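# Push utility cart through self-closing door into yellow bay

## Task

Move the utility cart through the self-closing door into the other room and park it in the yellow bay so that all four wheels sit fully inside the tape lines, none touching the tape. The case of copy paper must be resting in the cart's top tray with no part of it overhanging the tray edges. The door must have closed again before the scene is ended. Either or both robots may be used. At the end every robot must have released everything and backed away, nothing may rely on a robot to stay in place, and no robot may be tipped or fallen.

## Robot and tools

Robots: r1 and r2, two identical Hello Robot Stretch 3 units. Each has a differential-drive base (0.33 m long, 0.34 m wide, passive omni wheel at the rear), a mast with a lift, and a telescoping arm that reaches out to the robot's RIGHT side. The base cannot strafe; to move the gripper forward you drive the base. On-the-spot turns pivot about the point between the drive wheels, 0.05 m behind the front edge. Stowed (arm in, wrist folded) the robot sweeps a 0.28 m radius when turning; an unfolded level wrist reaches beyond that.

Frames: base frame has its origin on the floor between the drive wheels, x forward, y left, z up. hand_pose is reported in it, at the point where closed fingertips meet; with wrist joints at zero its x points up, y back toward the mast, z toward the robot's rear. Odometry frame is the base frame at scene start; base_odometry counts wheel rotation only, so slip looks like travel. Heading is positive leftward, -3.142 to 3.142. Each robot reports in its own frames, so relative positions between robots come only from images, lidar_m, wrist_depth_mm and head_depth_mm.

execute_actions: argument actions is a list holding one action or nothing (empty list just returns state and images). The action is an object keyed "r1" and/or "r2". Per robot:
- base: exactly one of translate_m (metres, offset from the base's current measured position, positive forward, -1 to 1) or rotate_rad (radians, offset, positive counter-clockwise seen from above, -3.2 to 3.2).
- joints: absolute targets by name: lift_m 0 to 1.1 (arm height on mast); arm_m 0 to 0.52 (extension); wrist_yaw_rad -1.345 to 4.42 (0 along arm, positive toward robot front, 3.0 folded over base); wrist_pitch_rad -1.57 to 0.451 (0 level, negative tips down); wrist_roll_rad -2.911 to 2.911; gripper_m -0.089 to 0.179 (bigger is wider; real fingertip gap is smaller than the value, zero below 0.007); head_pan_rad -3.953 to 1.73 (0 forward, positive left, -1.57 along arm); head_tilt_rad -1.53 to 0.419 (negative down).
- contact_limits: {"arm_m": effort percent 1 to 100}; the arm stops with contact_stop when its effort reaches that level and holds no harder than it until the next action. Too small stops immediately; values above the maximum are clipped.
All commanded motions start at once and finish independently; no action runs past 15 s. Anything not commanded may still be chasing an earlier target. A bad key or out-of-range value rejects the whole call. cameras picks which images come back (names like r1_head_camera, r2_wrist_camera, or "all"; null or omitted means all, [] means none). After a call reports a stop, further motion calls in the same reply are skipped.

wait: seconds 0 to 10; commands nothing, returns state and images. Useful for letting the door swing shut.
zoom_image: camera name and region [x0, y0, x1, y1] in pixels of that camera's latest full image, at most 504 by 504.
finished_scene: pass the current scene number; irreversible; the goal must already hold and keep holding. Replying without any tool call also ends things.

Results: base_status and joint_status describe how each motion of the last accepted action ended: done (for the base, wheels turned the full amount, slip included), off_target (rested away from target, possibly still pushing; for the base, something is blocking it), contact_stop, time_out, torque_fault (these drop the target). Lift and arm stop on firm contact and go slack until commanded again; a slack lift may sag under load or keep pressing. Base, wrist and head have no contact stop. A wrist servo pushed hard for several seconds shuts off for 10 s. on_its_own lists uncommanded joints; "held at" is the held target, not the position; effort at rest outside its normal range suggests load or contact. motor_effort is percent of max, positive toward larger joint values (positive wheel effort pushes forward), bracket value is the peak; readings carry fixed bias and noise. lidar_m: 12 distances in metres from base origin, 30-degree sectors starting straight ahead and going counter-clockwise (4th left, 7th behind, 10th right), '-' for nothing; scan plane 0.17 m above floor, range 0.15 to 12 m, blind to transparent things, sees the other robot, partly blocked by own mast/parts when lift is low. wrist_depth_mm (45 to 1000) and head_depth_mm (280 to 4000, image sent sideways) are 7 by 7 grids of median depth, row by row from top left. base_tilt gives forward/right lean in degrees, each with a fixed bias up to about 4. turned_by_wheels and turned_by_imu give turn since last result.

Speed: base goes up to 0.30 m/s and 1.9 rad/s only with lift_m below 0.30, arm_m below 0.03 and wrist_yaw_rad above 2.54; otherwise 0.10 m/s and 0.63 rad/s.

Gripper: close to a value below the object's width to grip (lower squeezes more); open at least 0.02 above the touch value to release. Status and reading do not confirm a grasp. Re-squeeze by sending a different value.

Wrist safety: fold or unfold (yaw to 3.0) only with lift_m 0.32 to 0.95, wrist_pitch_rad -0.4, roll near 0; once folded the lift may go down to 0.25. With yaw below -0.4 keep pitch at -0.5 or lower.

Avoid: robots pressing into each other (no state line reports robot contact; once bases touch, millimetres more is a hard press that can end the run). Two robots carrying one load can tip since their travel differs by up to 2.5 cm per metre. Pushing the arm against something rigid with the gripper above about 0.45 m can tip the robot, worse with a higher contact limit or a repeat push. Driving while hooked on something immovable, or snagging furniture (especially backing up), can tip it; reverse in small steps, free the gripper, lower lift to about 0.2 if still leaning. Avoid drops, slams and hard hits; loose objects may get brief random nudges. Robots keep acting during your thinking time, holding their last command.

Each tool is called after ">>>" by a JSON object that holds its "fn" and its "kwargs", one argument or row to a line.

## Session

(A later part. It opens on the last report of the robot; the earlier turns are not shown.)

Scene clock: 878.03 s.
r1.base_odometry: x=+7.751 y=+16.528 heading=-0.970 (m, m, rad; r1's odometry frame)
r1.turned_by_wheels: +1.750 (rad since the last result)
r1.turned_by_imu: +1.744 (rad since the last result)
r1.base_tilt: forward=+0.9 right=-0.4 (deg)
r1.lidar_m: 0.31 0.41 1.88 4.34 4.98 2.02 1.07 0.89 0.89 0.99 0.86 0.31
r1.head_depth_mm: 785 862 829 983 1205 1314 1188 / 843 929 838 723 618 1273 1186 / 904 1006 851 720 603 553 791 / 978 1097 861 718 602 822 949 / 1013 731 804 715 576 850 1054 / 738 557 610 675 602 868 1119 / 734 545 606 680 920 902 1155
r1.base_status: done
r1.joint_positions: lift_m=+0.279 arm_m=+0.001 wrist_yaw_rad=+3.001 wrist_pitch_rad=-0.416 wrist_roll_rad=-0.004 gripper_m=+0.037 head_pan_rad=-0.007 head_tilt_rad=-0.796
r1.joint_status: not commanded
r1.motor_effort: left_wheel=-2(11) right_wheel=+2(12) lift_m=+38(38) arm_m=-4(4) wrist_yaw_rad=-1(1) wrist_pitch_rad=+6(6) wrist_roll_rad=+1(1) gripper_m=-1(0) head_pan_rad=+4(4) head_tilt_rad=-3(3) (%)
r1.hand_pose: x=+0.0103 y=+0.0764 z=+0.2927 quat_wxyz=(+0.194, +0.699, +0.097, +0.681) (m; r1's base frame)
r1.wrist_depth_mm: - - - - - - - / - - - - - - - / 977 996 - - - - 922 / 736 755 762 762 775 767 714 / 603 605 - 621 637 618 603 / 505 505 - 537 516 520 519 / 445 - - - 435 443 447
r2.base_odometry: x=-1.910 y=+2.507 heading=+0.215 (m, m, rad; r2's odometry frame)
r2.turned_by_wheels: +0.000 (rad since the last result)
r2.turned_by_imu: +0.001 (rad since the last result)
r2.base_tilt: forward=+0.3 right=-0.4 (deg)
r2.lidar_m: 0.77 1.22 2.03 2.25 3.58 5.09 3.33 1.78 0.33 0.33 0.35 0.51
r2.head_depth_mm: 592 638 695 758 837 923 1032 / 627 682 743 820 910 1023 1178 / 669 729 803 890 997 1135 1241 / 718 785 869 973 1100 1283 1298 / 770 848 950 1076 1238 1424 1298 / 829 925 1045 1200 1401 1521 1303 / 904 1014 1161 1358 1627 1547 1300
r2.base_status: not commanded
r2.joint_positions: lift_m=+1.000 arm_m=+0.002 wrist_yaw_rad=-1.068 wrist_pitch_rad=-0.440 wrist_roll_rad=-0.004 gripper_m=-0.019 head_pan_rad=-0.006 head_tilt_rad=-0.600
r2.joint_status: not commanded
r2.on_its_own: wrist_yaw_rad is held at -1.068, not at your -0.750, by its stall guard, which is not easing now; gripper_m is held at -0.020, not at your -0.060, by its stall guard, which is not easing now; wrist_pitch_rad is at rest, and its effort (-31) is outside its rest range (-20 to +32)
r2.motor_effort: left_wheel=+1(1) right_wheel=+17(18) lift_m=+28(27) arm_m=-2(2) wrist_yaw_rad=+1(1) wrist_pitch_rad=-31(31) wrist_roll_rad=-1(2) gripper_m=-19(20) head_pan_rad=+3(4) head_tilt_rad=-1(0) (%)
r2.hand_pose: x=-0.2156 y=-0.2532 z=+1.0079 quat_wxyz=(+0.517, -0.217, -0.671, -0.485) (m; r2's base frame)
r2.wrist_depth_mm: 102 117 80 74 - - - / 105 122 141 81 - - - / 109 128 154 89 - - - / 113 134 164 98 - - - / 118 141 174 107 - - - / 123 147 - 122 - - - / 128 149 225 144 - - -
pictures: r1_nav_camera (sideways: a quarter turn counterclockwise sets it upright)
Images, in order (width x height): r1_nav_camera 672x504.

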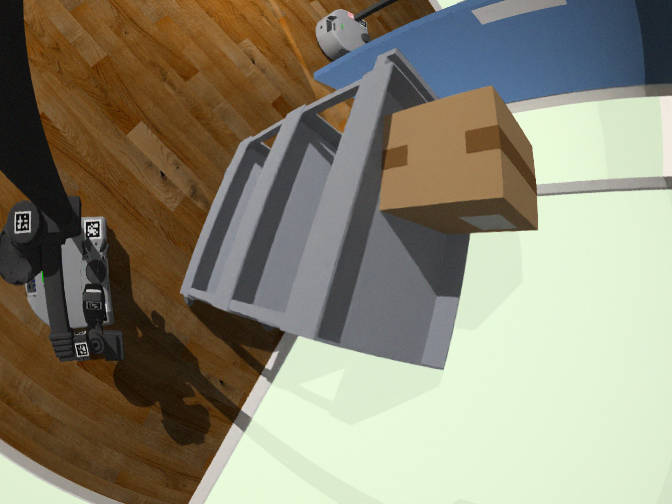

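>>> {"fn": "execute_actions", "kwargs": {
  "actions": [
    {"r1":{"base":{"rotate_rad":0.3}}}
  ],
  "cameras": []
}}

>>> {"fn": "execute_actions", "kwargs": {
  "actions": [
    {"r1":{"base":{"translate_m":0.8}}}
  ],
  "cameras": ["r1_nav_camera"]
}}

Scene clock: 880.03 s.
r1.base_odometry: x=+7.751 y=+16.528 heading=-0.670 (m, m, rad; r1's odometry frame)
r1.turned_by_wheels: +0.300 (rad since the last result)
r1.turned_by_imu: +0.299 (rad since the last result)
r1.base_tilt: forward=+0.9 right=-0.4 (deg)
r1.lidar_m: 0.35 0.58 3.99 5.16 3.92 1.30 0.93 0.89 0.91 0.89 0.85 0.31
r1.head_depth_mm: 968 1056 843 723 606 494 1127 / 1030 698 838 723 605 540 764 / 759 567 632 701 574 838 936 / 752 566 628 697 598 868 1077 / 1775 589 670 714 966 1119 1157 / 1589 617 740 717 1004 1257 1175 / 1412 1527 791 886 1513 1333 1170
r1.base_status: done
r1.joint_positions: lift_m=+0.279 arm_m=+0.001 wrist_yaw_rad=+3.001 wrist_pitch_rad=-0.416 wrist_roll_rad=-0.004 gripper_m=+0.037 head_pan_rad=-0.007 head_tilt_rad=-0.796
r1.joint_status: not commanded
r1.motor_effort: left_wheel=-3(12) right_wheel=+2(9) lift_m=+38(38) arm_m=-4(4) wrist_yaw_rad=-1(0) wrist_pitch_rad=+6(6) wrist_roll_rad=+1(1) gripper_m=+0(0) head_pan_rad=+4(4) head_tilt_rad=-3(3) (%)
r1.hand_pose: x=+0.0103 y=+0.0764 z=+0.2927 quat_wxyz=(+0.194, +0.699, +0.097, +0.681) (m; r1's base frame)
r1.wrist_depth_mm: - - - - - - - / - - - - - - - / 981 989 - - - - - / 742 757 764 772 768 773 778 / 603 601 - 625 641 627 617 / 505 507 - 529 511 515 524 / 444 - - - 437 443 449
r2.base_odometry: x=-1.910 y=+2.507 heading=+0.215 (m, m, rad; r2's odometry frame)
r2.turned_by_wheels: +0.000 (rad since the last result)
r2.turned_by_imu: +0.001 (rad since the last result)
r2.base_tilt: forward=+0.2 right=-0.4 (deg)
r2.lidar_m: 0.77 1.22 2.03 2.25 3.57 5.09 3.34 1.81 0.33 0.33 0.35 0.52
r2.head_depth_mm: 591 640 693 760 838 921 1037 / 626 682 743 819 909 1029 1183 / 670 731 805 893 997 1141 1241 / 719 783 868 973 1106 1277 1293 / 768 849 952 1072 1235 1425 1294 / 830 926 1047 1197 1414 1516 1291 / 900 1014 1161 1353 1628 1531 1292
r2.base_status: not commanded
r2.joint_positions: lift_m=+1.000 arm_m=+0.002 wrist_yaw_rad=-1.068 wrist_pitch_rad=-0.440 wrist_roll_rad=-0.004 gripper_m=-0.019 head_pan_rad=-0.006 head_tilt_rad=-0.600
r2.joint_status: not commanded
r2.on_its_own: wrist_yaw_rad is held at -1.068, not at your -0.750, by its stall guard, which is not easing now; gripper_m is held at -0.020, not at your -0.060, by its stall guard, which is not easing now; wrist_pitch_rad is at rest, and its effort (-31) is outside its rest range (-20 to +32)
r2.motor_effort: left_wheel=+1(1) right_wheel=+17(18) lift_m=+27(27) arm_m=-2(2) wrist_yaw_rad=+0(1) wrist_pitch_rad=-31(31) wrist_roll_rad=-2(1) gripper_m=-19(19) head_pan_rad=+2(3) head_tilt_rad=-1(0) (%)
r2.hand_pose: x=-0.2156 y=-0.2532 z=+1.0079 quat_wxyz=(+0.517, -0.217, -0.671, -0.485) (m; r2's base frame)
r2.wrist_depth_mm: 102 117 80 74 - - - / 106 122 142 81 - - - / 108 128 154 89 - - - / 113 134 164 98 - - - / 118 141 174 107 - - - / 123 148 - 122 - - - / 128 148 224 144 - - -
pictures: none
No camera images: the call's "cameras" was empty. Leave "cameras" out to get every camera's image.

Scene clock: 884.23 s.
r1.base_odometry: x=+8.378 y=+16.031 heading=-0.669 (m, m, rad; r1's odometry frame)
r1.turned_by_wheels: +0.001 (rad since the last result)
r1.turned_by_imu: -0.508 (rad since the last result)
r1.base_tilt: forward=+0.9 right=-0.4 (deg)
r1.lidar_m: - - 0.15 0.19 4.74 5.25 2.00 1.45 1.39 0.19 0.15 -
r1.head_depth_mm: 457 505 564 628 606 521 456 / 478 531 597 645 604 520 456 / 503 561 636 662 603 518 455 / 529 595 679 662 602 516 454 / 557 633 728 660 599 516 453 / 592 673 778 659 584 487 429 / 614 710 431 328 309 301 379
r1.base_status: translate_m off_target (by the wheels' count: +0.7997 of +0.8000)
r1.joint_positions: lift_m=+0.280 arm_m=+0.001 wrist_yaw_rad=+2.999 wrist_pitch_rad=-0.418 wrist_roll_rad=-0.002 gripper_m=+0.037 head_pan_rad=-0.003 head_tilt_rad=-0.797
r1.joint_status: not commanded
r1.on_its_own: left_wheel is at rest, and its effort (+59) is outside its rest range (-18 to +18); right_wheel is at rest, and its effort (+27) is outside its rest range (-18 to +18)
r1.motor_effort: left_wheel=+59(89) right_wheel=+27(94) lift_m=+30(38) arm_m=-2(5) wrist_yaw_rad=+1(60) wrist_pitch_rad=+7(8) wrist_roll_rad=+0(1) gripper_m=+0(0) head_pan_rad=+1(4) head_tilt_rad=-2(5) (%)
r1.hand_pose: x=+0.0106 y=+0.0763 z=+0.2925 quat_wxyz=(+0.196, +0.699, +0.098, +0.680) (m; r1's base frame)
r1.wrist_depth_mm: - - - - 884 908 955 / - - - - 966 976 - / 992 984 - 937 494 511 513 / 738 757 756 697 484 489 495 / 605 604 - 465 407 390 395 / 503 504 - 486 326 326 331 / 449 - - - 264 281 282
r2.base_odometry: x=-1.910 y=+2.507 heading=+0.215 (m, m, rad; r2's odometry frame)
r2.turned_by_wheels: +0.000 (rad since the last result)
r2.turned_by_imu: +0.001 (rad since the last result)
r2.base_tilt: forward=+0.2 right=-0.4 (deg)
r2.lidar_m: 0.77 1.22 2.03 2.25 3.59 5.09 3.33 2.74 0.33 0.33 0.35 0.51
r2.head_depth_mm: 590 638 694 757 836 919 1039 / 628 681 743 821 908 1026 1167 / 668 729 801 891 1000 1137 1238 / 715 784 868 974 1106 1280 1293 / 769 848 947 1072 1242 1429 1301 / 830 928 1040 1190 1410 1509 1280 / 903 1013 1162 1351 1619 1536 1294
r2.base_status: not commanded
r2.joint_positions: lift_m=+1.000 arm_m=+0.002 wrist_yaw_rad=-1.068 wrist_pitch_rad=-0.440 wrist_roll_rad=-0.004 gripper_m=-0.019 head_pan_rad=-0.006 head_tilt_rad=-0.600
r2.joint_status: not commanded
r2.on_its_own: wrist_yaw_rad is held at -1.068, not at your -0.750, by its stall guard, which is not easing now; gripper_m is held at -0.020, not at your -0.060, by its stall guard, which is not easing now; wrist_pitch_rad is at rest, and its effort (-30) is outside its rest range (-20 to +32)
r2.motor_effort: left_wheel=+1(1) right_wheel=+18(18) lift_m=+28(27) arm_m=-3(2) wrist_yaw_rad=+1(1) wrist_pitch_rad=-30(31) wrist_roll_rad=-1(1) gripper_m=-20(20) head_pan_rad=+2(4) head_tilt_rad=-1(0) (%)
r2.hand_pose: x=-0.2156 y=-0.2532 z=+1.0079 quat_wxyz=(+0.517, -0.217, -0.671, -0.485) (m; r2's base frame)
r2.wrist_depth_mm: 102 118 80 75 - - - / 106 122 142 81 - - - / 109 128 153 89 - - - / 113 134 164 98 - - - / 118 141 174 107 - - - / 123 147 - 122 - - - / 129 149 226 145 - - -
pictures: r1_nav_camera (sideways: a quarter turn counterclockwise sets it upright)
Images, in order (width x height): r1_nav_camera 672x504.

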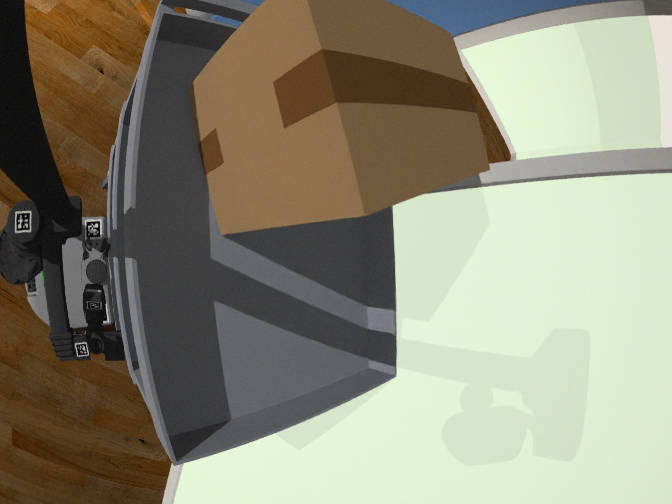

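Shift to push the left third.

>>> {"fn": "execute_actions", "kwargs": {
  "actions": [
    {"r1":{"base":{"translate_m":-0.4}}}
  ],
  "cameras": []
}}

>>> {"fn": "execute_actions", "kwargs": {
  "actions": [
    {"r1":{"base":{"rotate_rad":0.6}}}
  ],
  "cameras": []
}}

>>> {"fn": "execute_actions", "kwargs": {
  "actions": [
    {"r1":{"base":{"translate_m":0.4}}}
  ],
  "cameras": []
}}

>>> {"fn": "execute_actions", "kwargs": {
  "actions": [
    {"r1":{"base":{"rotate_rad":-0.6}}}
  ],
  "cameras": []
}}

>>> {"fn": "execute_actions", "kwargs": {
  "actions": [
    {"r1":{"base":{"translate_m":0.8}}}
  ],
  "cameras": ["r1_nav_camera"]
}}

Scene clock: 888.60 s.
r1.base_odometry: x=+8.064 y=+16.279 heading=-0.669 (m, m, rad; r1's odometry frame)
r1.turned_by_wheels: +0.000 (rad since the last result)
r1.turned_by_imu: +0.000 (rad since the last result)
r1.base_tilt: forward=+0.9 right=-0.4 (deg)
r1.lidar_m: 0.45 0.46 1.11 3.69 4.96 4.86 1.72 1.25 1.20 1.23 0.93 0.46
r1.head_depth_mm: 765 845 908 699 682 1326 1186 / 802 891 884 721 917 850 1146 / 840 925 894 718 929 890 1122 / 886 982 888 715 927 886 1121 / 939 1015 829 698 944 903 1117 / 921 555 618 683 939 901 1114 / 730 546 599 663 938 902 1111
r1.base_status: done
r1.joint_positions: lift_m=+0.280 arm_m=+0.001 wrist_yaw_rad=+2.999 wrist_pitch_rad=-0.418 wrist_roll_rad=-0.002 gripper_m=+0.037 head_pan_rad=-0.003 head_tilt_rad=-0.797
r1.joint_status: not commanded
r1.motor_effort: left_wheel=+0(39) right_wheel=+0(18) lift_m=+30(29) arm_m=-2(2) wrist_yaw_rad=+1(0) wrist_pitch_rad=+7(7) wrist_roll_rad=+0(0) gripper_m=+0(1) head_pan_rad=+1(2) head_tilt_rad=-2(2) (%)
r1.hand_pose: x=+0.0106 y=+0.0763 z=+0.2925 quat_wxyz=(+0.196, +0.699, +0.098, +0.680) (m; r1's base frame)
r1.wrist_depth_mm: - - - - - - 910 / - - - - - - 977 / 970 992 - - - - 520 / 747 747 757 763 776 773 499 / 605 601 - 620 639 623 579 / 509 505 - 527 521 515 519 / 447 - - - 435 443 446
r2.base_odometry: x=-1.910 y=+2.507 heading=+0.215 (m, m, rad; r2's odometry frame)
r2.turned_by_wheels: +0.000 (rad since the last result)
r2.turned_by_imu: +0.001 (rad since the last result)
r2.base_tilt: forward=+0.3 right=-0.4 (deg)
r2.lidar_m: 0.77 1.22 2.03 2.25 3.56 5.08 3.35 1.46 0.33 0.33 0.35 0.51
r2.head_depth_mm: 589 638 694 759 834 920 1032 / 628 681 744 822 909 1024 1172 / 670 729 801 890 999 1142 1236 / 714 785 868 975 1108 1277 1285 / 767 848 946 1068 1234 1424 1293 / 829 924 1040 1199 1409 1515 1287 / 902 1013 1170 1357 1615 1538 1292
r2.base_status: not commanded
r2.joint_positions: lift_m=+1.000 arm_m=+0.002 wrist_yaw_rad=-1.068 wrist_pitch_rad=-0.440 wrist_roll_rad=-0.004 gripper_m=-0.019 head_pan_rad=-0.006 head_tilt_rad=-0.600
r2.joint_status: not commanded
r2.on_its_own: wrist_yaw_rad is held at -1.068, not at your -0.750, by its stall guard, which is not easing now; gripper_m is held at -0.020, not at your -0.060, by its stall guard, which is not easing now; wrist_pitch_rad is at rest, and its effort (-30) is outside its rest range (-20 to +32)
r2.motor_effort: left_wheel=+1(1) right_wheel=+17(18) lift_m=+28(27) arm_m=-2(2) wrist_yaw_rad=+1(1) wrist_pitch_rad=-30(30) wrist_roll_rad=-2(2) gripper_m=-19(19) head_pan_rad=+3(3) head_tilt_rad=-1(1) (%)
r2.hand_pose: x=-0.2156 y=-0.2532 z=+1.0079 quat_wxyz=(+0.517, -0.217, -0.671, -0.485) (m; r2's base frame)
r2.wrist_depth_mm: 102 117 80 74 - - - / 106 122 141 81 - - - / 109 128 153 89 - - - / 113 134 164 98 - - - / 118 141 174 107 - - - / 123 147 - 121 - - - / 128 149 224 144 - - -
pictures: none
No camera images: the call's "cameras" was empty. Leave "cameras" out to get every camera's image.

Scene clock: 890.10 s.
r1.base_odometry: x=+8.064 y=+16.279 heading=-0.069 (m, m, rad; r1's odometry frame)
r1.turned_by_wheels: +0.600 (rad since the last result)
r1.turned_by_imu: +0.599 (rad since the last result)
r1.base_tilt: forward=+0.9 right=-0.5 (deg)
r1.lidar_m: 0.48 1.10 3.75 5.01 3.80 1.60 1.22 1.19 1.20 0.92 0.45 0.45
r1.head_depth_mm: 3777 545 593 669 599 860 1013 / 3657 563 615 684 933 873 1066 / 1648 597 656 682 972 909 1121 / 1385 1569 803 691 969 1140 1167 / 1193 1326 1386 754 1512 1311 1178 / 1039 1141 1263 1466 1542 1329 1176 / 942 1085 2185 1657 1532 1336 1171
r1.base_status: done
r1.joint_positions: lift_m=+0.280 arm_m=+0.001 wrist_yaw_rad=+2.999 wrist_pitch_rad=-0.418 wrist_roll_rad=-0.002 gripper_m=+0.037 head_pan_rad=-0.003 head_tilt_rad=-0.797
r1.joint_status: not commanded
r1.motor_effort: left_wheel=-2(11) right_wheel=+2(9) lift_m=+30(30) arm_m=-2(2) wrist_yaw_rad=+1(0) wrist_pitch_rad=+7(7) wrist_roll_rad=+0(0) gripper_m=-1(0) head_pan_rad=+2(1) head_tilt_rad=-2(2) (%)
r1.hand_pose: x=+0.0106 y=+0.0763 z=+0.2925 quat_wxyz=(+0.196, +0.699, +0.098, +0.680) (m; r1's base frame)
r1.wrist_depth_mm: - - - - - - - / - - - - - - - / 967 978 - - - - - / 744 752 758 759 774 777 791 / 603 595 - 629 645 617 623 / 506 505 - 529 517 520 521 / 449 - - - 432 448 445
r2.base_odometry: x=-1.910 y=+2.507 heading=+0.215 (m, m, rad; r2's odometry frame)
r2.turned_by_wheels: +0.000 (rad since the last result)
r2.turned_by_imu: +0.000 (rad since the last result)
r2.base_tilt: forward=+0.3 right=-0.4 (deg)
r2.lidar_m: 0.77 1.22 2.03 2.25 3.56 5.11 3.34 1.51 0.33 0.33 0.35 0.51
r2.head_depth_mm: 591 639 692 759 835 925 1039 / 628 681 743 822 911 1023 1172 / 668 729 803 887 993 1137 1245 / 714 785 868 969 1102 1274 1293 / 764 847 949 1073 1238 1419 1293 / 829 926 1045 1198 1404 1510 1287 / 906 1014 1161 1356 1628 1538 1292
r2.base_status: not commanded
r2.joint_positions: lift_m=+1.000 arm_m=+0.002 wrist_yaw_rad=-1.068 wrist_pitch_rad=-0.440 wrist_roll_rad=-0.004 gripper_m=-0.019 head_pan_rad=-0.006 head_tilt_rad=-0.600
r2.joint_status: not commanded
r2.on_its_own: wrist_yaw_rad is held at -1.068, not at your -0.750, by its stall guard, which is not easing now; gripper_m is held at -0.020, not at your -0.060, by its stall guard, which is not easing now; wrist_pitch_rad is at rest, and its effort (-31) is outside its rest range (-20 to +32)
r2.motor_effort: left_wheel=+0(0) right_wheel=+17(18) lift_m=+27(28) arm_m=-3(2) wrist_yaw_rad=+1(1) wrist_pitch_rad=-31(31) wrist_roll_rad=-1(1) gripper_m=-19(19) head_pan_rad=+3(2) head_tilt_rad=-1(1) (%)
r2.hand_pose: x=-0.2156 y=-0.2532 z=+1.0079 quat_wxyz=(+0.517, -0.217, -0.671, -0.485) (m; r2's base frame)
r2.wrist_depth_mm: 103 117 80 74 - - - / 106 123 142 81 - - - / 109 128 153 89 - - - / 113 134 164 98 - - - / 118 141 174 107 - - - / 123 147 - 122 - - - / 128 148 226 144 - - -
pictures: none
No camera images: the call's "cameras" was empty. Leave "cameras" out to get every camera's image.

Scene clock: 894.27 s.
r1.base_odometry: x=+8.463 y=+16.251 heading=-0.069 (m, m, rad; r1's odometry frame)
r1.turned_by_wheels: +0.000 (rad since the last result)
r1.turned_by_imu: -0.014 (rad since the last result)
r1.base_tilt: forward=+0.9 right=-0.4 (deg)
r1.lidar_m: 0.15 0.20 3.39 4.78 5.12 2.10 1.59 1.55 0.39 0.17 0.15 -
r1.head_depth_mm: 3683 3031 394 316 285 325 409 / 3452 3039 2318 586 293 346 433 / 1277 1498 2068 1766 576 498 447 / 1064 1210 1387 1601 556 506 453 / 907 1009 1135 1303 1359 487 453 / 789 868 962 1076 1219 456 1133 / 702 761 830 918 1072 1290 1169
r1.base_status: done
r1.joint_positions: lift_m=+0.280 arm_m=+0.001 wrist_yaw_rad=+2.999 wrist_pitch_rad=-0.418 wrist_roll_rad=-0.002 gripper_m=+0.037 head_pan_rad=-0.003 head_tilt_rad=-0.796
r1.joint_status: not commanded
r1.motor_effort: left_wheel=+0(8) right_wheel=+0(45) lift_m=+30(30) arm_m=-2(2) wrist_yaw_rad=+1(1) wrist_pitch_rad=+7(6) wrist_roll_rad=+0(0) gripper_m=-1(0) head_pan_rad=+1(2) head_tilt_rad=-3(2) (%)
r1.hand_pose: x=+0.0105 y=+0.0763 z=+0.2925 quat_wxyz=(+0.196, +0.699, +0.098, +0.681) (m; r1's base frame)
r1.wrist_depth_mm: - - - - - - - / - - - - - - - / 967 - 987 - - - 965 / 748 745 766 762 768 774 778 / 602 605 - 622 642 623 628 / 504 504 - 534 516 517 517 / 446 - - - 436 444 442
r2.base_odometry: x=-1.910 y=+2.507 heading=+0.215 (m, m, rad; r2's odometry frame)
r2.turned_by_wheels: +0.000 (rad since the last result)
r2.turned_by_imu: +0.001 (rad since the last result)
r2.base_tilt: forward=+0.3 right=-0.4 (deg)
r2.lidar_m: 0.77 1.22 2.03 2.25 3.57 5.11 3.33 1.17 0.33 0.33 0.35 0.52
r2.head_depth_mm: 590 640 694 760 835 922 1033 / 629 679 742 820 912 1022 1178 / 666 728 804 890 1002 1144 1243 / 714 782 868 967 1103 1272 1299 / 769 845 951 1073 1240 1420 1291 / 827 926 1041 1205 1407 1511 1297 / 901 1017 1162 1357 1610 1533 1290
r2.base_status: not commanded
r2.joint_positions: lift_m=+1.000 arm_m=+0.002 wrist_yaw_rad=-1.068 wrist_pitch_rad=-0.440 wrist_roll_rad=-0.004 gripper_m=-0.019 head_pan_rad=-0.006 head_tilt_rad=-0.600
r2.joint_status: not commanded
r2.on_its_own: wrist_yaw_rad is held at -1.068, not at your -0.750, by its stall guard, which is not easing now; gripper_m is held at -0.020, not at your -0.060, by its stall guard, which is not easing now; wrist_pitch_rad is at rest, and its effort (-30) is outside its rest range (-20 to +32)
r2.motor_effort: left_wheel=+0(1) right_wheel=+18(18) lift_m=+28(27) arm_m=-2(2) wrist_yaw_rad=+1(0) wrist_pitch_rad=-30(31) wrist_roll_rad=-1(1) gripper_m=-19(19) head_pan_rad=+4(3) head_tilt_rad=+0(0) (%)
r2.hand_pose: x=-0.2156 y=-0.2532 z=+1.0079 quat_wxyz=(+0.517, -0.217, -0.671, -0.485) (m; r2's base frame)
r2.wrist_depth_mm: 102 117 80 74 - - - / 106 123 142 81 - - - / 109 128 153 89 - - - / 113 135 165 98 - - - / 118 142 174 107 - - - / 123 147 - 122 - - - / 128 149 225 144 - - -
pictures: none
No camera images: the call's "cameras" was empty. Leave "cameras" out to get every camera's image.

Scene clock: 895.77 s.
r1.base_odometry: x=+8.463 y=+16.251 heading=-0.669 (m, m, rad; r1's odometry frame)
r1.turned_by_wheels: -0.600 (rad since the last result)
r1.turned_by_imu: -0.599 (rad since the last result)
r1.base_tilt: forward=+0.9 right=-0.4 (deg)
r1.lidar_m: - 0.15 0.19 3.30 4.45 5.06 2.27 1.62 1.55 1.05 0.18 0.15
r1.head_depth_mm: 606 670 722 318 362 501 457 / 634 698 392 316 344 445 455 / 660 694 390 314 328 420 455 / 704 512 388 313 314 397 454 / 3749 509 387 312 301 376 445 / - 2958 385 311 294 357 444 / 3750 2961 397 319 404 503 450
r1.base_status: done
r1.joint_positions: lift_m=+0.280 arm_m=+0.001 wrist_yaw_rad=+2.999 wrist_pitch_rad=-0.418 wrist_roll_rad=-0.002 gripper_m=+0.037 head_pan_rad=-0.003 head_tilt_rad=-0.796
r1.joint_status: not commanded
r1.motor_effort: left_wheel=+3(12) right_wheel=-2(9) lift_m=+30(30) arm_m=-2(2) wrist_yaw_rad=+1(0) wrist_pitch_rad=+7(7) wrist_roll_rad=+0(0) gripper_m=+0(0) head_pan_rad=+2(2) head_tilt_rad=-2(2) (%)
r1.hand_pose: x=+0.0105 y=+0.0763 z=+0.2925 quat_wxyz=(+0.196, +0.699, +0.098, +0.681) (m; r1's base frame)
r1.wrist_depth_mm: - - - - - 656 681 / - - - - - 688 786 / 995 974 - - 991 226 881 / 741 753 754 774 763 261 781 / 605 609 - 628 623 286 324 / 509 504 - 529 325 308 331 / 447 - - - 434 228 282
r2.base_odometry: x=-1.910 y=+2.507 heading=+0.215 (m, m, rad; r2's odometry frame)
r2.turned_by_wheels: +0.000 (rad since the last result)
r2.turned_by_imu: +0.000 (rad since the last result)
r2.base_tilt: forward=+0.3 right=-0.4 (deg)
r2.lidar_m: 0.76 1.22 2.03 2.25 3.59 5.09 3.33 1.08 0.33 0.33 0.35 0.51
r2.head_depth_mm: 591 637 694 756 835 923 1031 / 627 681 744 818 910 1030 1175 / 668 730 800 890 1003 1134 1240 / 713 783 871 977 1108 1279 1298 / 766 848 952 1071 1235 1419 1294 / 829 928 1043 1201 1401 1516 1296 / 901 1017 1160 1358 1627 1540 1294
r2.base_status: not commanded
r2.joint_positions: lift_m=+1.000 arm_m=+0.002 wrist_yaw_rad=-1.068 wrist_pitch_rad=-0.440 wrist_roll_rad=-0.004 gripper_m=-0.019 head_pan_rad=-0.006 head_tilt_rad=-0.600
r2.joint_status: not commanded
r2.on_its_own: wrist_yaw_rad is held at -1.068, not at your -0.750, by its stall guard, which is not easing now; gripper_m is held at -0.020, not at your -0.060, by its stall guard, which is not easing now; wrist_pitch_rad is at rest, and its effort (-30) is outside its rest range (-20 to +32)
r2.motor_effort: left_wheel=+1(0) right_wheel=+18(18) lift_m=+27(28) arm_m=-3(2) wrist_yaw_rad=+1(1) wrist_pitch_rad=-30(31) wrist_roll_rad=-1(1) gripper_m=-19(19) head_pan_rad=+3(3) head_tilt_rad=+0(0) (%)
r2.hand_pose: x=-0.2156 y=-0.2532 z=+1.0079 quat_wxyz=(+0.517, -0.217, -0.671, -0.485) (m; r2's base frame)
r2.wrist_depth_mm: 102 118 80 75 - - - / 106 122 142 81 - - - / 109 128 154 89 - - - / 113 134 164 98 - - - / 118 141 174 107 - - - / 123 147 - 121 - - - / 128 149 226 144 - - -
pictures: none
No camera images: the call's "cameras" was empty. Leave "cameras" out to get every camera's image.

Scene clock: 899.87 s.
r1.base_odometry: x=+9.091 y=+15.755 heading=-0.669 (m, m, rad; r1's odometry frame)
r1.turned_by_wheels: +0.000 (rad since the last result)
r1.turned_by_imu: -0.435 (rad since the last result)
r1.base_tilt: forward=+0.9 right=-0.4 (deg)
r1.lidar_m: - - 0.15 0.19 0.54 4.49 5.25 2.39 1.83 0.19 0.15 -
r1.head_depth_mm: 425 478 545 626 608 522 457 / 428 482 549 622 - 309 448 / 431 485 542 315 - 299 375 / 435 487 389 314 - - 346 / 437 483 388 313 - - 327 / 429 475 386 311 - - 310 / 3080 2951 384 310 - - 302
r1.base_status: translate_m off_target (by the wheels' count: +0.7997 of +0.8000)
r1.joint_positions: lift_m=+0.280 arm_m=+0.001 wrist_yaw_rad=+2.999 wrist_pitch_rad=-0.418 wrist_roll_rad=-0.002 gripper_m=+0.037 head_pan_rad=-0.003 head_tilt_rad=-0.796
r1.joint_status: not commanded
r1.on_its_own: left_wheel is at rest, and its effort (+59) is outside its rest range (-18 to +18); right_wheel is at rest, and its effort (+30) is outside its rest range (-18 to +18)
r1.motor_effort: left_wheel=+59(69) right_wheel=+30(58) lift_m=+30(30) arm_m=-2(2) wrist_yaw_rad=+0(3) wrist_pitch_rad=+7(7) wrist_roll_rad=+0(0) gripper_m=-1(0) head_pan_rad=+1(1) head_tilt_rad=-3(3) (%)
r1.hand_pose: x=+0.0106 y=+0.0762 z=+0.2926 quat_wxyz=(+0.196, +0.699, +0.098, +0.681) (m; r1's base frame)
r1.wrist_depth_mm: - - 518 612 756 - - / - - 556 653 832 - - / 983 964 615 697 911 - - / 756 750 673 727 355 372 383 / 601 609 - 587 369 378 395 / 504 508 - 534 324 326 329 / 447 - - - 265 281 283
r2.base_odometry: x=-1.910 y=+2.507 heading=+0.215 (m, m, rad; r2's odometry frame)
r2.turned_by_wheels: +0.000 (rad since the last result)
r2.turned_by_imu: +0.001 (rad since the last result)
r2.base_tilt: forward=+0.3 right=-0.4 (deg)
r2.lidar_m: 0.76 1.22 2.03 2.25 3.58 5.10 3.32 2.74 0.33 0.33 0.35 0.51
r2.head_depth_mm: 593 637 694 759 834 920 1034 / 627 681 745 820 914 1026 1177 / 669 728 800 889 998 1139 1243 / 713 785 866 970 1108 1271 1293 / 767 851 946 1073 1232 1434 1292 / 831 925 1047 1197 1406 1503 1294 / 902 1014 1165 1349 1623 1528 1291
r2.base_status: not commanded
r2.joint_positions: lift_m=+1.000 arm_m=+0.002 wrist_yaw_rad=-1.068 wrist_pitch_rad=-0.440 wrist_roll_rad=-0.004 gripper_m=-0.019 head_pan_rad=-0.006 head_tilt_rad=-0.600
r2.joint_status: not commanded
r2.on_its_own: wrist_yaw_rad is held at -1.068, not at your -0.750, by its stall guard, which is not easing now; gripper_m is held at -0.020, not at your -0.060, by its stall guard, which is not easing now; wrist_pitch_rad is at rest, and its effort (-31) is outside its rest range (-20 to +32)
r2.motor_effort: left_wheel=+0(0) right_wheel=+18(17) lift_m=+28(27) arm_m=-3(3) wrist_yaw_rad=+1(1) wrist_pitch_rad=-31(31) wrist_roll_rad=-2(2) gripper_m=-19(19) head_pan_rad=+3(3) head_tilt_rad=+0(0) (%)
r2.hand_pose: x=-0.2156 y=-0.2532 z=+1.0079 quat_wxyz=(+0.517, -0.217, -0.671, -0.485) (m; r2's base frame)
r2.wrist_depth_mm: 102 117 80 74 - - - / 106 122 141 81 - - - / 109 128 154 89 - - - / 113 134 165 98 - - - / 118 141 175 107 - - - / 123 147 - 122 - - - / 128 148 225 144 - - -
pictures: r1_nav_camera (sideways: a quarter turn counterclockwise sets it upright)
Images, in order (width x height): r1_nav_camera 672x504.

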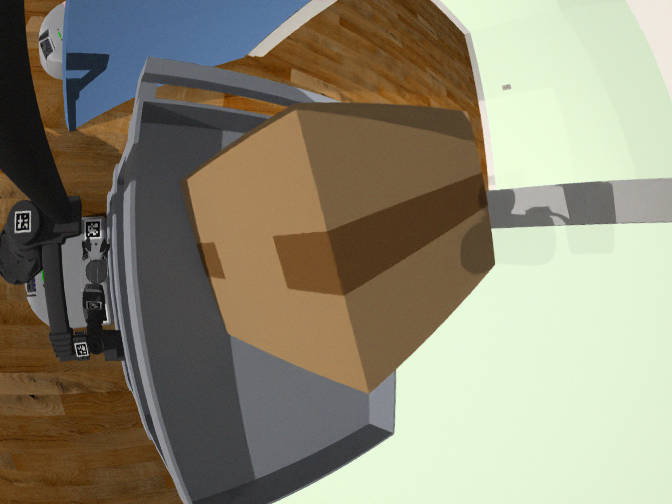

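Repeat the shift left.

>>> {"fn": "execute_actions", "kwargs": {
  "actions": [
    {"r1":{"base":{"translate_m":-0.35}}}
  ],
  "cameras": []
}}

>>> {"fn": "execute_actions", "kwargs": {
  "actions": [
    {"r1":{"base":{"rotate_rad":0.6}}}
  ],
  "cameras": []
}}

>>> {"fn": "execute_actions", "kwargs": {
  "actions": [
    {"r1":{"base":{"translate_m":0.3}}}
  ],
  "cameras": []
}}

>>> {"fn": "execute_actions", "kwargs": {
  "actions": [
    {"r1":{"base":{"rotate_rad":-0.5}}}
  ],
  "cameras": []
}}

>>> {"fn": "execute_actions", "kwargs": {
  "actions": [
    {"r1":{"base":{"translate_m":0.8}}}
  ],
  "cameras": ["r1_nav_camera"]
}}

Scene clock: 903.90 s.
r1.base_odometry: x=+8.816 y=+15.972 heading=-0.669 (m, m, rad; r1's odometry frame)
r1.turned_by_wheels: +0.000 (rad since the last result)
r1.turned_by_imu: +0.000 (rad since the last result)
r1.base_tilt: forward=+0.9 right=-0.4 (deg)
r1.lidar_m: 0.40 0.41 0.55 0.95 3.17 4.56 4.91 2.37 1.80 1.77 1.17 0.41
r1.head_depth_mm: 731 823 870 724 586 858 1069 / 737 826 872 722 586 856 1084 / 743 525 575 674 588 855 1082 / 721 513 548 642 590 851 1080 / 706 509 532 620 591 852 1077 / 3219 507 515 598 591 846 1072 / 3315 555 756 692 594 781 1166
r1.base_status: done
r1.joint_positions: lift_m=+0.280 arm_m=+0.001 wrist_yaw_rad=+2.999 wrist_pitch_rad=-0.418 wrist_roll_rad=-0.002 gripper_m=+0.037 head_pan_rad=-0.003 head_tilt_rad=-0.796
r1.joint_status: not commanded
r1.motor_effort: left_wheel=+0(42) right_wheel=+0(23) lift_m=+30(30) arm_m=-2(2) wrist_yaw_rad=+1(1) wrist_pitch_rad=+7(7) wrist_roll_rad=+0(0) gripper_m=+0(0) head_pan_rad=+2(1) head_tilt_rad=-2(3) (%)
r1.hand_pose: x=+0.0106 y=+0.0762 z=+0.2926 quat_wxyz=(+0.196, +0.699, +0.098, +0.681) (m; r1's base frame)
r1.wrist_depth_mm: - - - - 559 650 962 / - - - 911 607 751 - / 980 988 998 876 676 886 - / 752 750 757 766 724 770 780 / 599 602 - 627 635 620 604 / 506 505 - 530 513 519 527 / 448 - - - 431 450 445
r2.base_odometry: x=-1.910 y=+2.507 heading=+0.215 (m, m, rad; r2's odometry frame)
r2.turned_by_wheels: +0.000 (rad since the last result)
r2.turned_by_imu: +0.001 (rad since the last result)
r2.base_tilt: forward=+0.3 right=-0.4 (deg)
r2.lidar_m: 0.76 1.22 2.03 2.25 3.56 5.09 3.34 0.85 0.33 0.33 0.35 0.51
r2.head_depth_mm: 591 639 693 760 834 922 1037 / 628 680 744 821 914 1019 1182 / 668 730 802 889 998 1142 1237 / 716 786 868 976 1104 1275 1305 / 769 847 942 1073 1237 1418 1296 / 827 923 1042 1196 1396 1509 1292 / 903 1013 1160 1354 1626 1541 1300
r2.base_status: not commanded
r2.joint_positions: lift_m=+1.000 arm_m=+0.002 wrist_yaw_rad=-1.068 wrist_pitch_rad=-0.440 wrist_roll_rad=-0.004 gripper_m=-0.019 head_pan_rad=-0.006 head_tilt_rad=-0.600
r2.joint_status: not commanded
r2.on_its_own: wrist_yaw_rad is held at -1.068, not at your -0.750, by its stall guard, which is not easing now; gripper_m is held at -0.020, not at your -0.060, by its stall guard, which is not easing now; wrist_pitch_rad is at rest, and its effort (-31) is outside its rest range (-20 to +32)
r2.motor_effort: left_wheel=+0(1) right_wheel=+18(18) lift_m=+28(27) arm_m=-2(3) wrist_yaw_rad=+1(1) wrist_pitch_rad=-31(31) wrist_roll_rad=-1(1) gripper_m=-20(19) head_pan_rad=+3(3) head_tilt_rad=+0(0) (%)
r2.hand_pose: x=-0.2156 y=-0.2532 z=+1.0079 quat_wxyz=(+0.517, -0.217, -0.671, -0.485) (m; r2's base frame)
r2.wrist_depth_mm: 103 117 80 75 - - - / 106 123 142 81 - - - / 109 129 154 88 - - - / 113 134 164 98 - - - / 118 141 175 107 - - - / 123 147 - 122 - - - / 128 150 226 144 - - -
pictures: none
No camera images: the call's "cameras" was empty. Leave "cameras" out to get every camera's image.

Scene clock: 905.40 s.
r1.base_odometry: x=+8.816 y=+15.972 heading=-0.069 (m, m, rad; r1's odometry frame)
r1.turned_by_wheels: +0.600 (rad since the last result)
r1.turned_by_imu: +0.599 (rad since the last result)
r1.base_tilt: forward=+0.9 right=-0.4 (deg)
r1.lidar_m: 0.42 0.55 1.00 3.23 4.96 4.59 2.23 1.78 1.77 0.52 0.40 0.40
r1.head_depth_mm: 3473 3063 514 567 564 842 781 / 3637 3050 847 703 584 854 1012 / - 3034 2300 674 637 853 1082 / - 3010 2291 640 1521 1313 1158 / 3733 3021 2204 1799 1554 1336 1176 / 1163 1195 1254 1319 1376 1305 1171 / 836 859 885 917 947 978 1135
r1.base_status: done
r1.joint_positions: lift_m=+0.280 arm_m=+0.001 wrist_yaw_rad=+2.999 wrist_pitch_rad=-0.418 wrist_roll_rad=-0.002 gripper_m=+0.037 head_pan_rad=-0.003 head_tilt_rad=-0.796
r1.joint_status: not commanded
r1.motor_effort: left_wheel=-2(11) right_wheel=+2(10) lift_m=+30(30) arm_m=-2(2) wrist_yaw_rad=+1(0) wrist_pitch_rad=+6(7) wrist_roll_rad=+0(0) gripper_m=+0(0) head_pan_rad=+1(1) head_tilt_rad=-3(2) (%)
r1.hand_pose: x=+0.0106 y=+0.0762 z=+0.2926 quat_wxyz=(+0.196, +0.699, +0.098, +0.681) (m; r1's base frame)
r1.wrist_depth_mm: - - - - - - - / - - - - - - - / 990 971 - - - 750 670 / 738 748 764 765 759 733 672 / 604 601 - 624 645 619 541 / 504 503 - 525 515 519 517 / 448 - - - 434 444 444
r2.base_odometry: x=-1.910 y=+2.507 heading=+0.215 (m, m, rad; r2's odometry frame)
r2.turned_by_wheels: +0.000 (rad since the last result)
r2.turned_by_imu: +0.000 (rad since the last result)
r2.base_tilt: forward=+0.3 right=-0.4 (deg)
r2.lidar_m: 0.77 1.22 2.03 2.25 3.59 5.09 3.33 0.93 0.33 0.33 0.35 0.52
r2.head_depth_mm: 590 639 694 755 836 922 1038 / 627 680 744 820 910 1027 1167 / 666 727 800 892 998 1143 1238 / 715 787 870 976 1110 1278 1296 / 767 847 950 1068 1235 1424 1291 / 829 928 1041 1194 1402 1507 1290 / 902 1014 1163 1359 1616 1535 1299
r2.base_status: not commanded
r2.joint_positions: lift_m=+1.000 arm_m=+0.002 wrist_yaw_rad=-1.068 wrist_pitch_rad=-0.440 wrist_roll_rad=-0.004 gripper_m=-0.019 head_pan_rad=-0.006 head_tilt_rad=-0.600
r2.joint_status: not commanded
r2.on_its_own: wrist_yaw_rad is held at -1.068, not at your -0.750, by its stall guard, which is not easing now; gripper_m is held at -0.020, not at your -0.060, by its stall guard, which is not easing now; wrist_pitch_rad is at rest, and its effort (-31) is outside its rest range (-20 to +32)
r2.motor_effort: left_wheel=+0(0) right_wheel=+18(18) lift_m=+28(28) arm_m=-2(3) wrist_yaw_rad=+1(1) wrist_pitch_rad=-31(31) wrist_roll_rad=-2(2) gripper_m=-20(20) head_pan_rad=+3(3) head_tilt_rad=+0(0) (%)
r2.hand_pose: x=-0.2156 y=-0.2532 z=+1.0079 quat_wxyz=(+0.517, -0.217, -0.671, -0.485) (m; r2's base frame)
r2.wrist_depth_mm: 102 117 80 74 - - - / 106 122 141 81 - - - / 109 128 154 89 - - - / 113 134 164 98 - - - / 118 141 175 108 - - - / 123 147 - 122 - - - / 128 149 224 144 - - -
pictures: none
No camera images: the call's "cameras" was empty. Leave "cameras" out to get every camera's image.

Scene clock: 908.23 s.
r1.base_odometry: x=+9.115 y=+15.952 heading=-0.069 (m, m, rad; r1's odometry frame)
r1.turned_by_wheels: +0.000 (rad since the last result)
r1.turned_by_imu: -0.001 (rad since the last result)
r1.base_tilt: forward=+0.9 right=-0.4 (deg)
r1.lidar_m: 0.16 0.40 0.33 3.06 4.68 5.02 2.46 1.97 0.46 0.20 0.15 0.15
r1.head_depth_mm: 3237 3069 2334 1726 593 520 448 / 3466 3041 2316 1868 559 511 455 / 3683 3013 2309 1861 1558 477 448 / 3773 2993 2289 1843 1556 1337 406 / 3537 3023 2284 1851 1550 1340 1176 / 3181 1099 1190 1248 1309 1283 1173 / 796 821 845 876 900 933 966
r1.base_status: done
r1.joint_positions: lift_m=+0.280 arm_m=+0.001 wrist_yaw_rad=+2.999 wrist_pitch_rad=-0.418 wrist_roll_rad=-0.002 gripper_m=+0.037 head_pan_rad=-0.003 head_tilt_rad=-0.796
r1.joint_status: not commanded
r1.motor_effort: left_wheel=-2(8) right_wheel=+2(9) lift_m=+30(30) arm_m=-2(2) wrist_yaw_rad=+1(1) wrist_pitch_rad=+6(6) wrist_roll_rad=+0(0) gripper_m=+0(1) head_pan_rad=+1(1) head_tilt_rad=-3(2) (%)
r1.hand_pose: x=+0.0106 y=+0.0762 z=+0.2926 quat_wxyz=(+0.196, +0.699, +0.098, +0.681) (m; r1's base frame)
r1.wrist_depth_mm: - - - - - 319 323 / - - - - 842 349 354 / 981 992 - - 638 380 389 / 741 742 758 758 642 422 431 / 601 607 - 621 475 473 487 / 506 509 - 531 501 513 522 / 450 - - - 437 444 446
r2.base_odometry: x=-1.910 y=+2.507 heading=+0.215 (m, m, rad; r2's odometry frame)
r2.turned_by_wheels: +0.000 (rad since the last result)
r2.turned_by_imu: +0.001 (rad since the last result)
r2.base_tilt: forward=+0.3 right=-0.4 (deg)
r2.lidar_m: 0.77 1.22 2.04 2.25 3.57 5.10 3.32 0.69 0.33 0.33 0.35 0.51
r2.head_depth_mm: 590 639 691 760 841 920 1026 / 627 682 741 821 910 1022 1175 / 670 729 799 885 998 1140 1242 / 715 786 868 973 1103 1281 1294 / 769 848 946 1075 1237 1424 1292 / 830 926 1046 1200 1408 1519 1296 / 903 1017 1168 1350 1609 1543 1292
r2.base_status: not commanded
r2.joint_positions: lift_m=+1.000 arm_m=+0.002 wrist_yaw_rad=-1.068 wrist_pitch_rad=-0.440 wrist_roll_rad=-0.004 gripper_m=-0.019 head_pan_rad=-0.006 head_tilt_rad=-0.600
r2.joint_status: not commanded
r2.on_its_own: wrist_yaw_rad is held at -1.068, not at your -0.750, by its stall guard, which is not easing now; gripper_m is held at -0.020, not at your -0.060, by its stall guard, which is not easing now; wrist_pitch_rad is at rest, and its effort (-30) is outside its rest range (-20 to +32)
r2.motor_effort: left_wheel=+0(1) right_wheel=+18(18) lift_m=+27(27) arm_m=-3(2) wrist_yaw_rad=+1(1) wrist_pitch_rad=-30(31) wrist_roll_rad=-1(1) gripper_m=-19(20) head_pan_rad=+3(2) head_tilt_rad=+0(0) (%)
r2.hand_pose: x=-0.2156 y=-0.2532 z=+1.0079 quat_wxyz=(+0.517, -0.217, -0.671, -0.485) (m; r2's base frame)
r2.wrist_depth_mm: 103 117 80 75 - - - / 106 122 142 81 - - - / 109 127 155 89 - - - / 113 134 166 98 - - - / 118 141 174 107 - - - / 122 147 - 122 - - - / 128 149 226 144 - - -
pictures: none
No camera images: the call's "cameras" was empty. Leave "cameras" out to get every camera's image.

Scene clock: 909.97 s.
r1.base_odometry: x=+9.115 y=+15.952 heading=-0.569 (m, m, rad; r1's odometry frame)
r1.turned_by_wheels: -0.500 (rad since the last result)
r1.turned_by_imu: -0.499 (rad since the last result)
r1.base_tilt: forward=+0.9 right=-0.4 (deg)
r1.lidar_m: 0.15 0.16 0.39 0.33 3.10 4.86 4.75 2.41 1.96 0.43 0.19 0.15
r1.head_depth_mm: 506 524 394 316 308 396 457 / 546 546 392 316 300 382 454 / 3112 3023 391 334 338 399 447 / 3157 2997 486 546 573 512 454 / 3212 2974 2293 703 1450 516 438 / 3257 2979 2280 1840 1473 460 413 / 3353 2973 2272 1837 1537 1332 1105
r1.base_status: done
r1.joint_positions: lift_m=+0.280 arm_m=+0.001 wrist_yaw_rad=+2.999 wrist_pitch_rad=-0.418 wrist_roll_rad=-0.002 gripper_m=+0.037 head_pan_rad=-0.003 head_tilt_rad=-0.796
r1.joint_status: not commanded
r1.motor_effort: left_wheel=+3(11) right_wheel=-3(9) lift_m=+30(30) arm_m=-2(2) wrist_yaw_rad=+0(1) wrist_pitch_rad=+7(7) wrist_roll_rad=+0(0) gripper_m=+0(0) head_pan_rad=+1(2) head_tilt_rad=-2(3) (%)
r1.hand_pose: x=+0.0106 y=+0.0762 z=+0.2926 quat_wxyz=(+0.196, +0.699, +0.098, +0.681) (m; r1's base frame)
r1.wrist_depth_mm: - - - 360 424 524 680 / - - 867 394 467 589 800 / 976 997 671 431 524 684 920 / 739 754 700 483 600 738 776 / 604 601 - 529 618 615 626 / 507 509 - 527 516 513 522 / 448 - - - 434 445 438
r2.base_odometry: x=-1.910 y=+2.507 heading=+0.215 (m, m, rad; r2's odometry frame)
r2.turned_by_wheels: +0.000 (rad since the last result)
r2.turned_by_imu: +0.001 (rad since the last result)
r2.base_tilt: forward=+0.3 right=-0.4 (deg)
r2.lidar_m: 0.77 1.23 2.03 2.25 3.56 5.06 3.31 2.74 0.33 0.33 0.35 0.51
r2.head_depth_mm: 591 638 695 758 839 919 1036 / 627 680 744 819 911 1024 1176 / 669 729 799 892 1003 1139 1246 / 714 786 870 975 1100 1279 1295 / 771 846 948 1076 1241 1422 1299 / 829 922 1038 1192 1409 1515 1296 / 904 1016 1157 1359 1620 1531 1290
r2.base_status: not commanded
r2.joint_positions: lift_m=+1.000 arm_m=+0.002 wrist_yaw_rad=-1.068 wrist_pitch_rad=-0.440 wrist_roll_rad=-0.004 gripper_m=-0.019 head_pan_rad=-0.006 head_tilt_rad=-0.600
r2.joint_status: not commanded
r2.on_its_own: wrist_yaw_rad is held at -1.068, not at your -0.750, by its stall guard, which is not easing now; gripper_m is held at -0.020, not at your -0.060, by its stall guard, which is not easing now; wrist_pitch_rad is at rest, and its effort (-31) is outside its rest range (-20 to +32)
r2.motor_effort: left_wheel=+0(1) right_wheel=+18(18) lift_m=+28(28) arm_m=-2(3) wrist_yaw_rad=+1(1) wrist_pitch_rad=-31(31) wrist_roll_rad=-1(1) gripper_m=-19(19) head_pan_rad=+3(3) head_tilt_rad=+0(1) (%)
r2.hand_pose: x=-0.2156 y=-0.2532 z=+1.0079 quat_wxyz=(+0.517, -0.217, -0.671, -0.485) (m; r2's base frame)
r2.wrist_depth_mm: 102 117 80 74 - - - / 106 122 142 81 - - - / 109 128 154 89 - - - / 113 134 164 98 - - - / 118 141 175 107 - - - / 123 147 - 122 - - - / 128 149 224 144 - - -
pictures: none
No camera images: the call's "cameras" was empty. Leave "cameras" out to get every camera's image.

Scene clock: 913.97 s.
r1.base_odometry: x=+9.789 y=+15.521 heading=-0.569 (m, m, rad; r1's odometry frame)
r1.turned_by_wheels: +0.000 (rad since the last result)
r1.turned_by_imu: -0.181 (rad since the last result)
r1.base_tilt: forward=+0.9 right=-0.4 (deg)
r1.lidar_m: - - 0.53 0.36 0.35 3.86 5.27 2.87 2.07 0.19 0.15 -
r1.head_depth_mm: 426 471 395 316 - - 320 / 414 465 393 316 - - 302 / 424 474 390 315 - - - / 3015 2865 389 314 - 319 359 / 2996 3003 401 350 484 506 453 / 3014 2968 2273 1842 1445 1279 468 / 3042 2956 2268 1834 1539 460 401
r1.base_status: translate_m off_target (by the wheels' count: +0.7997 of +0.8000)
r1.joint_positions: lift_m=+0.280 arm_m=+0.001 wrist_yaw_rad=+2.999 wrist_pitch_rad=-0.417 wrist_roll_rad=-0.002 gripper_m=+0.037 head_pan_rad=-0.003 head_tilt_rad=-0.796
r1.joint_status: not commanded
r1.on_its_own: left_wheel is at rest, and its effort (+53) is outside its rest range (-18 to +18); right_wheel is at rest, and its effort (+37) is outside its rest range (-18 to +18)
r1.motor_effort: left_wheel=+53(89) right_wheel=+37(77) lift_m=+30(30) arm_m=-2(2) wrist_yaw_rad=+1(4) wrist_pitch_rad=+6(7) wrist_roll_rad=+0(0) gripper_m=+1(1) head_pan_rad=+1(1) head_tilt_rad=-3(4) (%)
r1.hand_pose: x=+0.0106 y=+0.0763 z=+0.2927 quat_wxyz=(+0.196, +0.699, +0.097, +0.680) (m; r1's base frame)
r1.wrist_depth_mm: - - 375 451 588 95 81 / - - 403 491 653 97 89 / 921 569 438 538 746 99 919 / 748 601 481 598 735 108 746 / 600 579 - 611 593 120 626 / 510 507 - 530 145 139 518 / 447 - - - 189 212 225
r2.base_odometry: x=-1.910 y=+2.507 heading=+0.215 (m, m, rad; r2's odometry frame)
r2.turned_by_wheels: +0.000 (rad since the last result)
r2.turned_by_imu: +0.001 (rad since the last result)
r2.base_tilt: forward=+0.3 right=-0.4 (deg)
r2.lidar_m: 0.77 1.22 2.03 2.25 3.58 5.09 3.34 2.74 0.33 0.33 0.35 0.52
r2.head_depth_mm: 591 638 696 760 835 919 1033 / 628 684 746 815 912 1026 1175 / 669 730 802 889 998 1136 1244 / 712 782 864 974 1109 1276 1295 / 767 846 950 1073 1245 1426 1292 / 832 922 1043 1198 1414 1521 1293 / 902 1017 1166 1349 1623 1538 1293
r2.base_status: not commanded
r2.joint_positions: lift_m=+1.000 arm_m=+0.002 wrist_yaw_rad=-1.068 wrist_pitch_rad=-0.440 wrist_roll_rad=-0.004 gripper_m=-0.019 head_pan_rad=-0.006 head_tilt_rad=-0.600
r2.joint_status: not commanded
r2.on_its_own: wrist_yaw_rad is held at -1.068, not at your -0.750, by its stall guard, which is not easing now; gripper_m is held at -0.020, not at your -0.060, by its stall guard, which is not easing now; wrist_pitch_rad is at rest, and its effort (-31) is outside its rest range (-20 to +32)
r2.motor_effort: left_wheel=+0(0) right_wheel=+18(18) lift_m=+27(27) arm_m=-2(3) wrist_yaw_rad=+1(0) wrist_pitch_rad=-31(30) wrist_roll_rad=-1(1) gripper_m=-19(19) head_pan_rad=+3(3) head_tilt_rad=+0(0) (%)
r2.hand_pose: x=-0.2156 y=-0.2532 z=+1.0079 quat_wxyz=(+0.517, -0.217, -0.671, -0.485) (m; r2's base frame)
r2.wrist_depth_mm: 103 117 80 74 - - - / 106 123 142 81 - - - / 108 128 154 89 - - - / 113 134 165 98 - - - / 118 141 175 107 - - - / 123 147 - 122 - - - / 128 148 225 144 - - -
pictures: r1_nav_camera (sideways: a quarter turn counterclockwise sets it upright)
Images, in order (width x height): r1_nav_camera 672x504.

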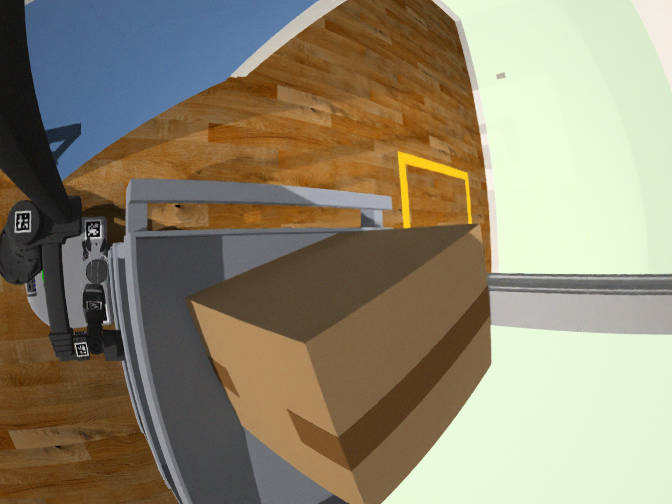

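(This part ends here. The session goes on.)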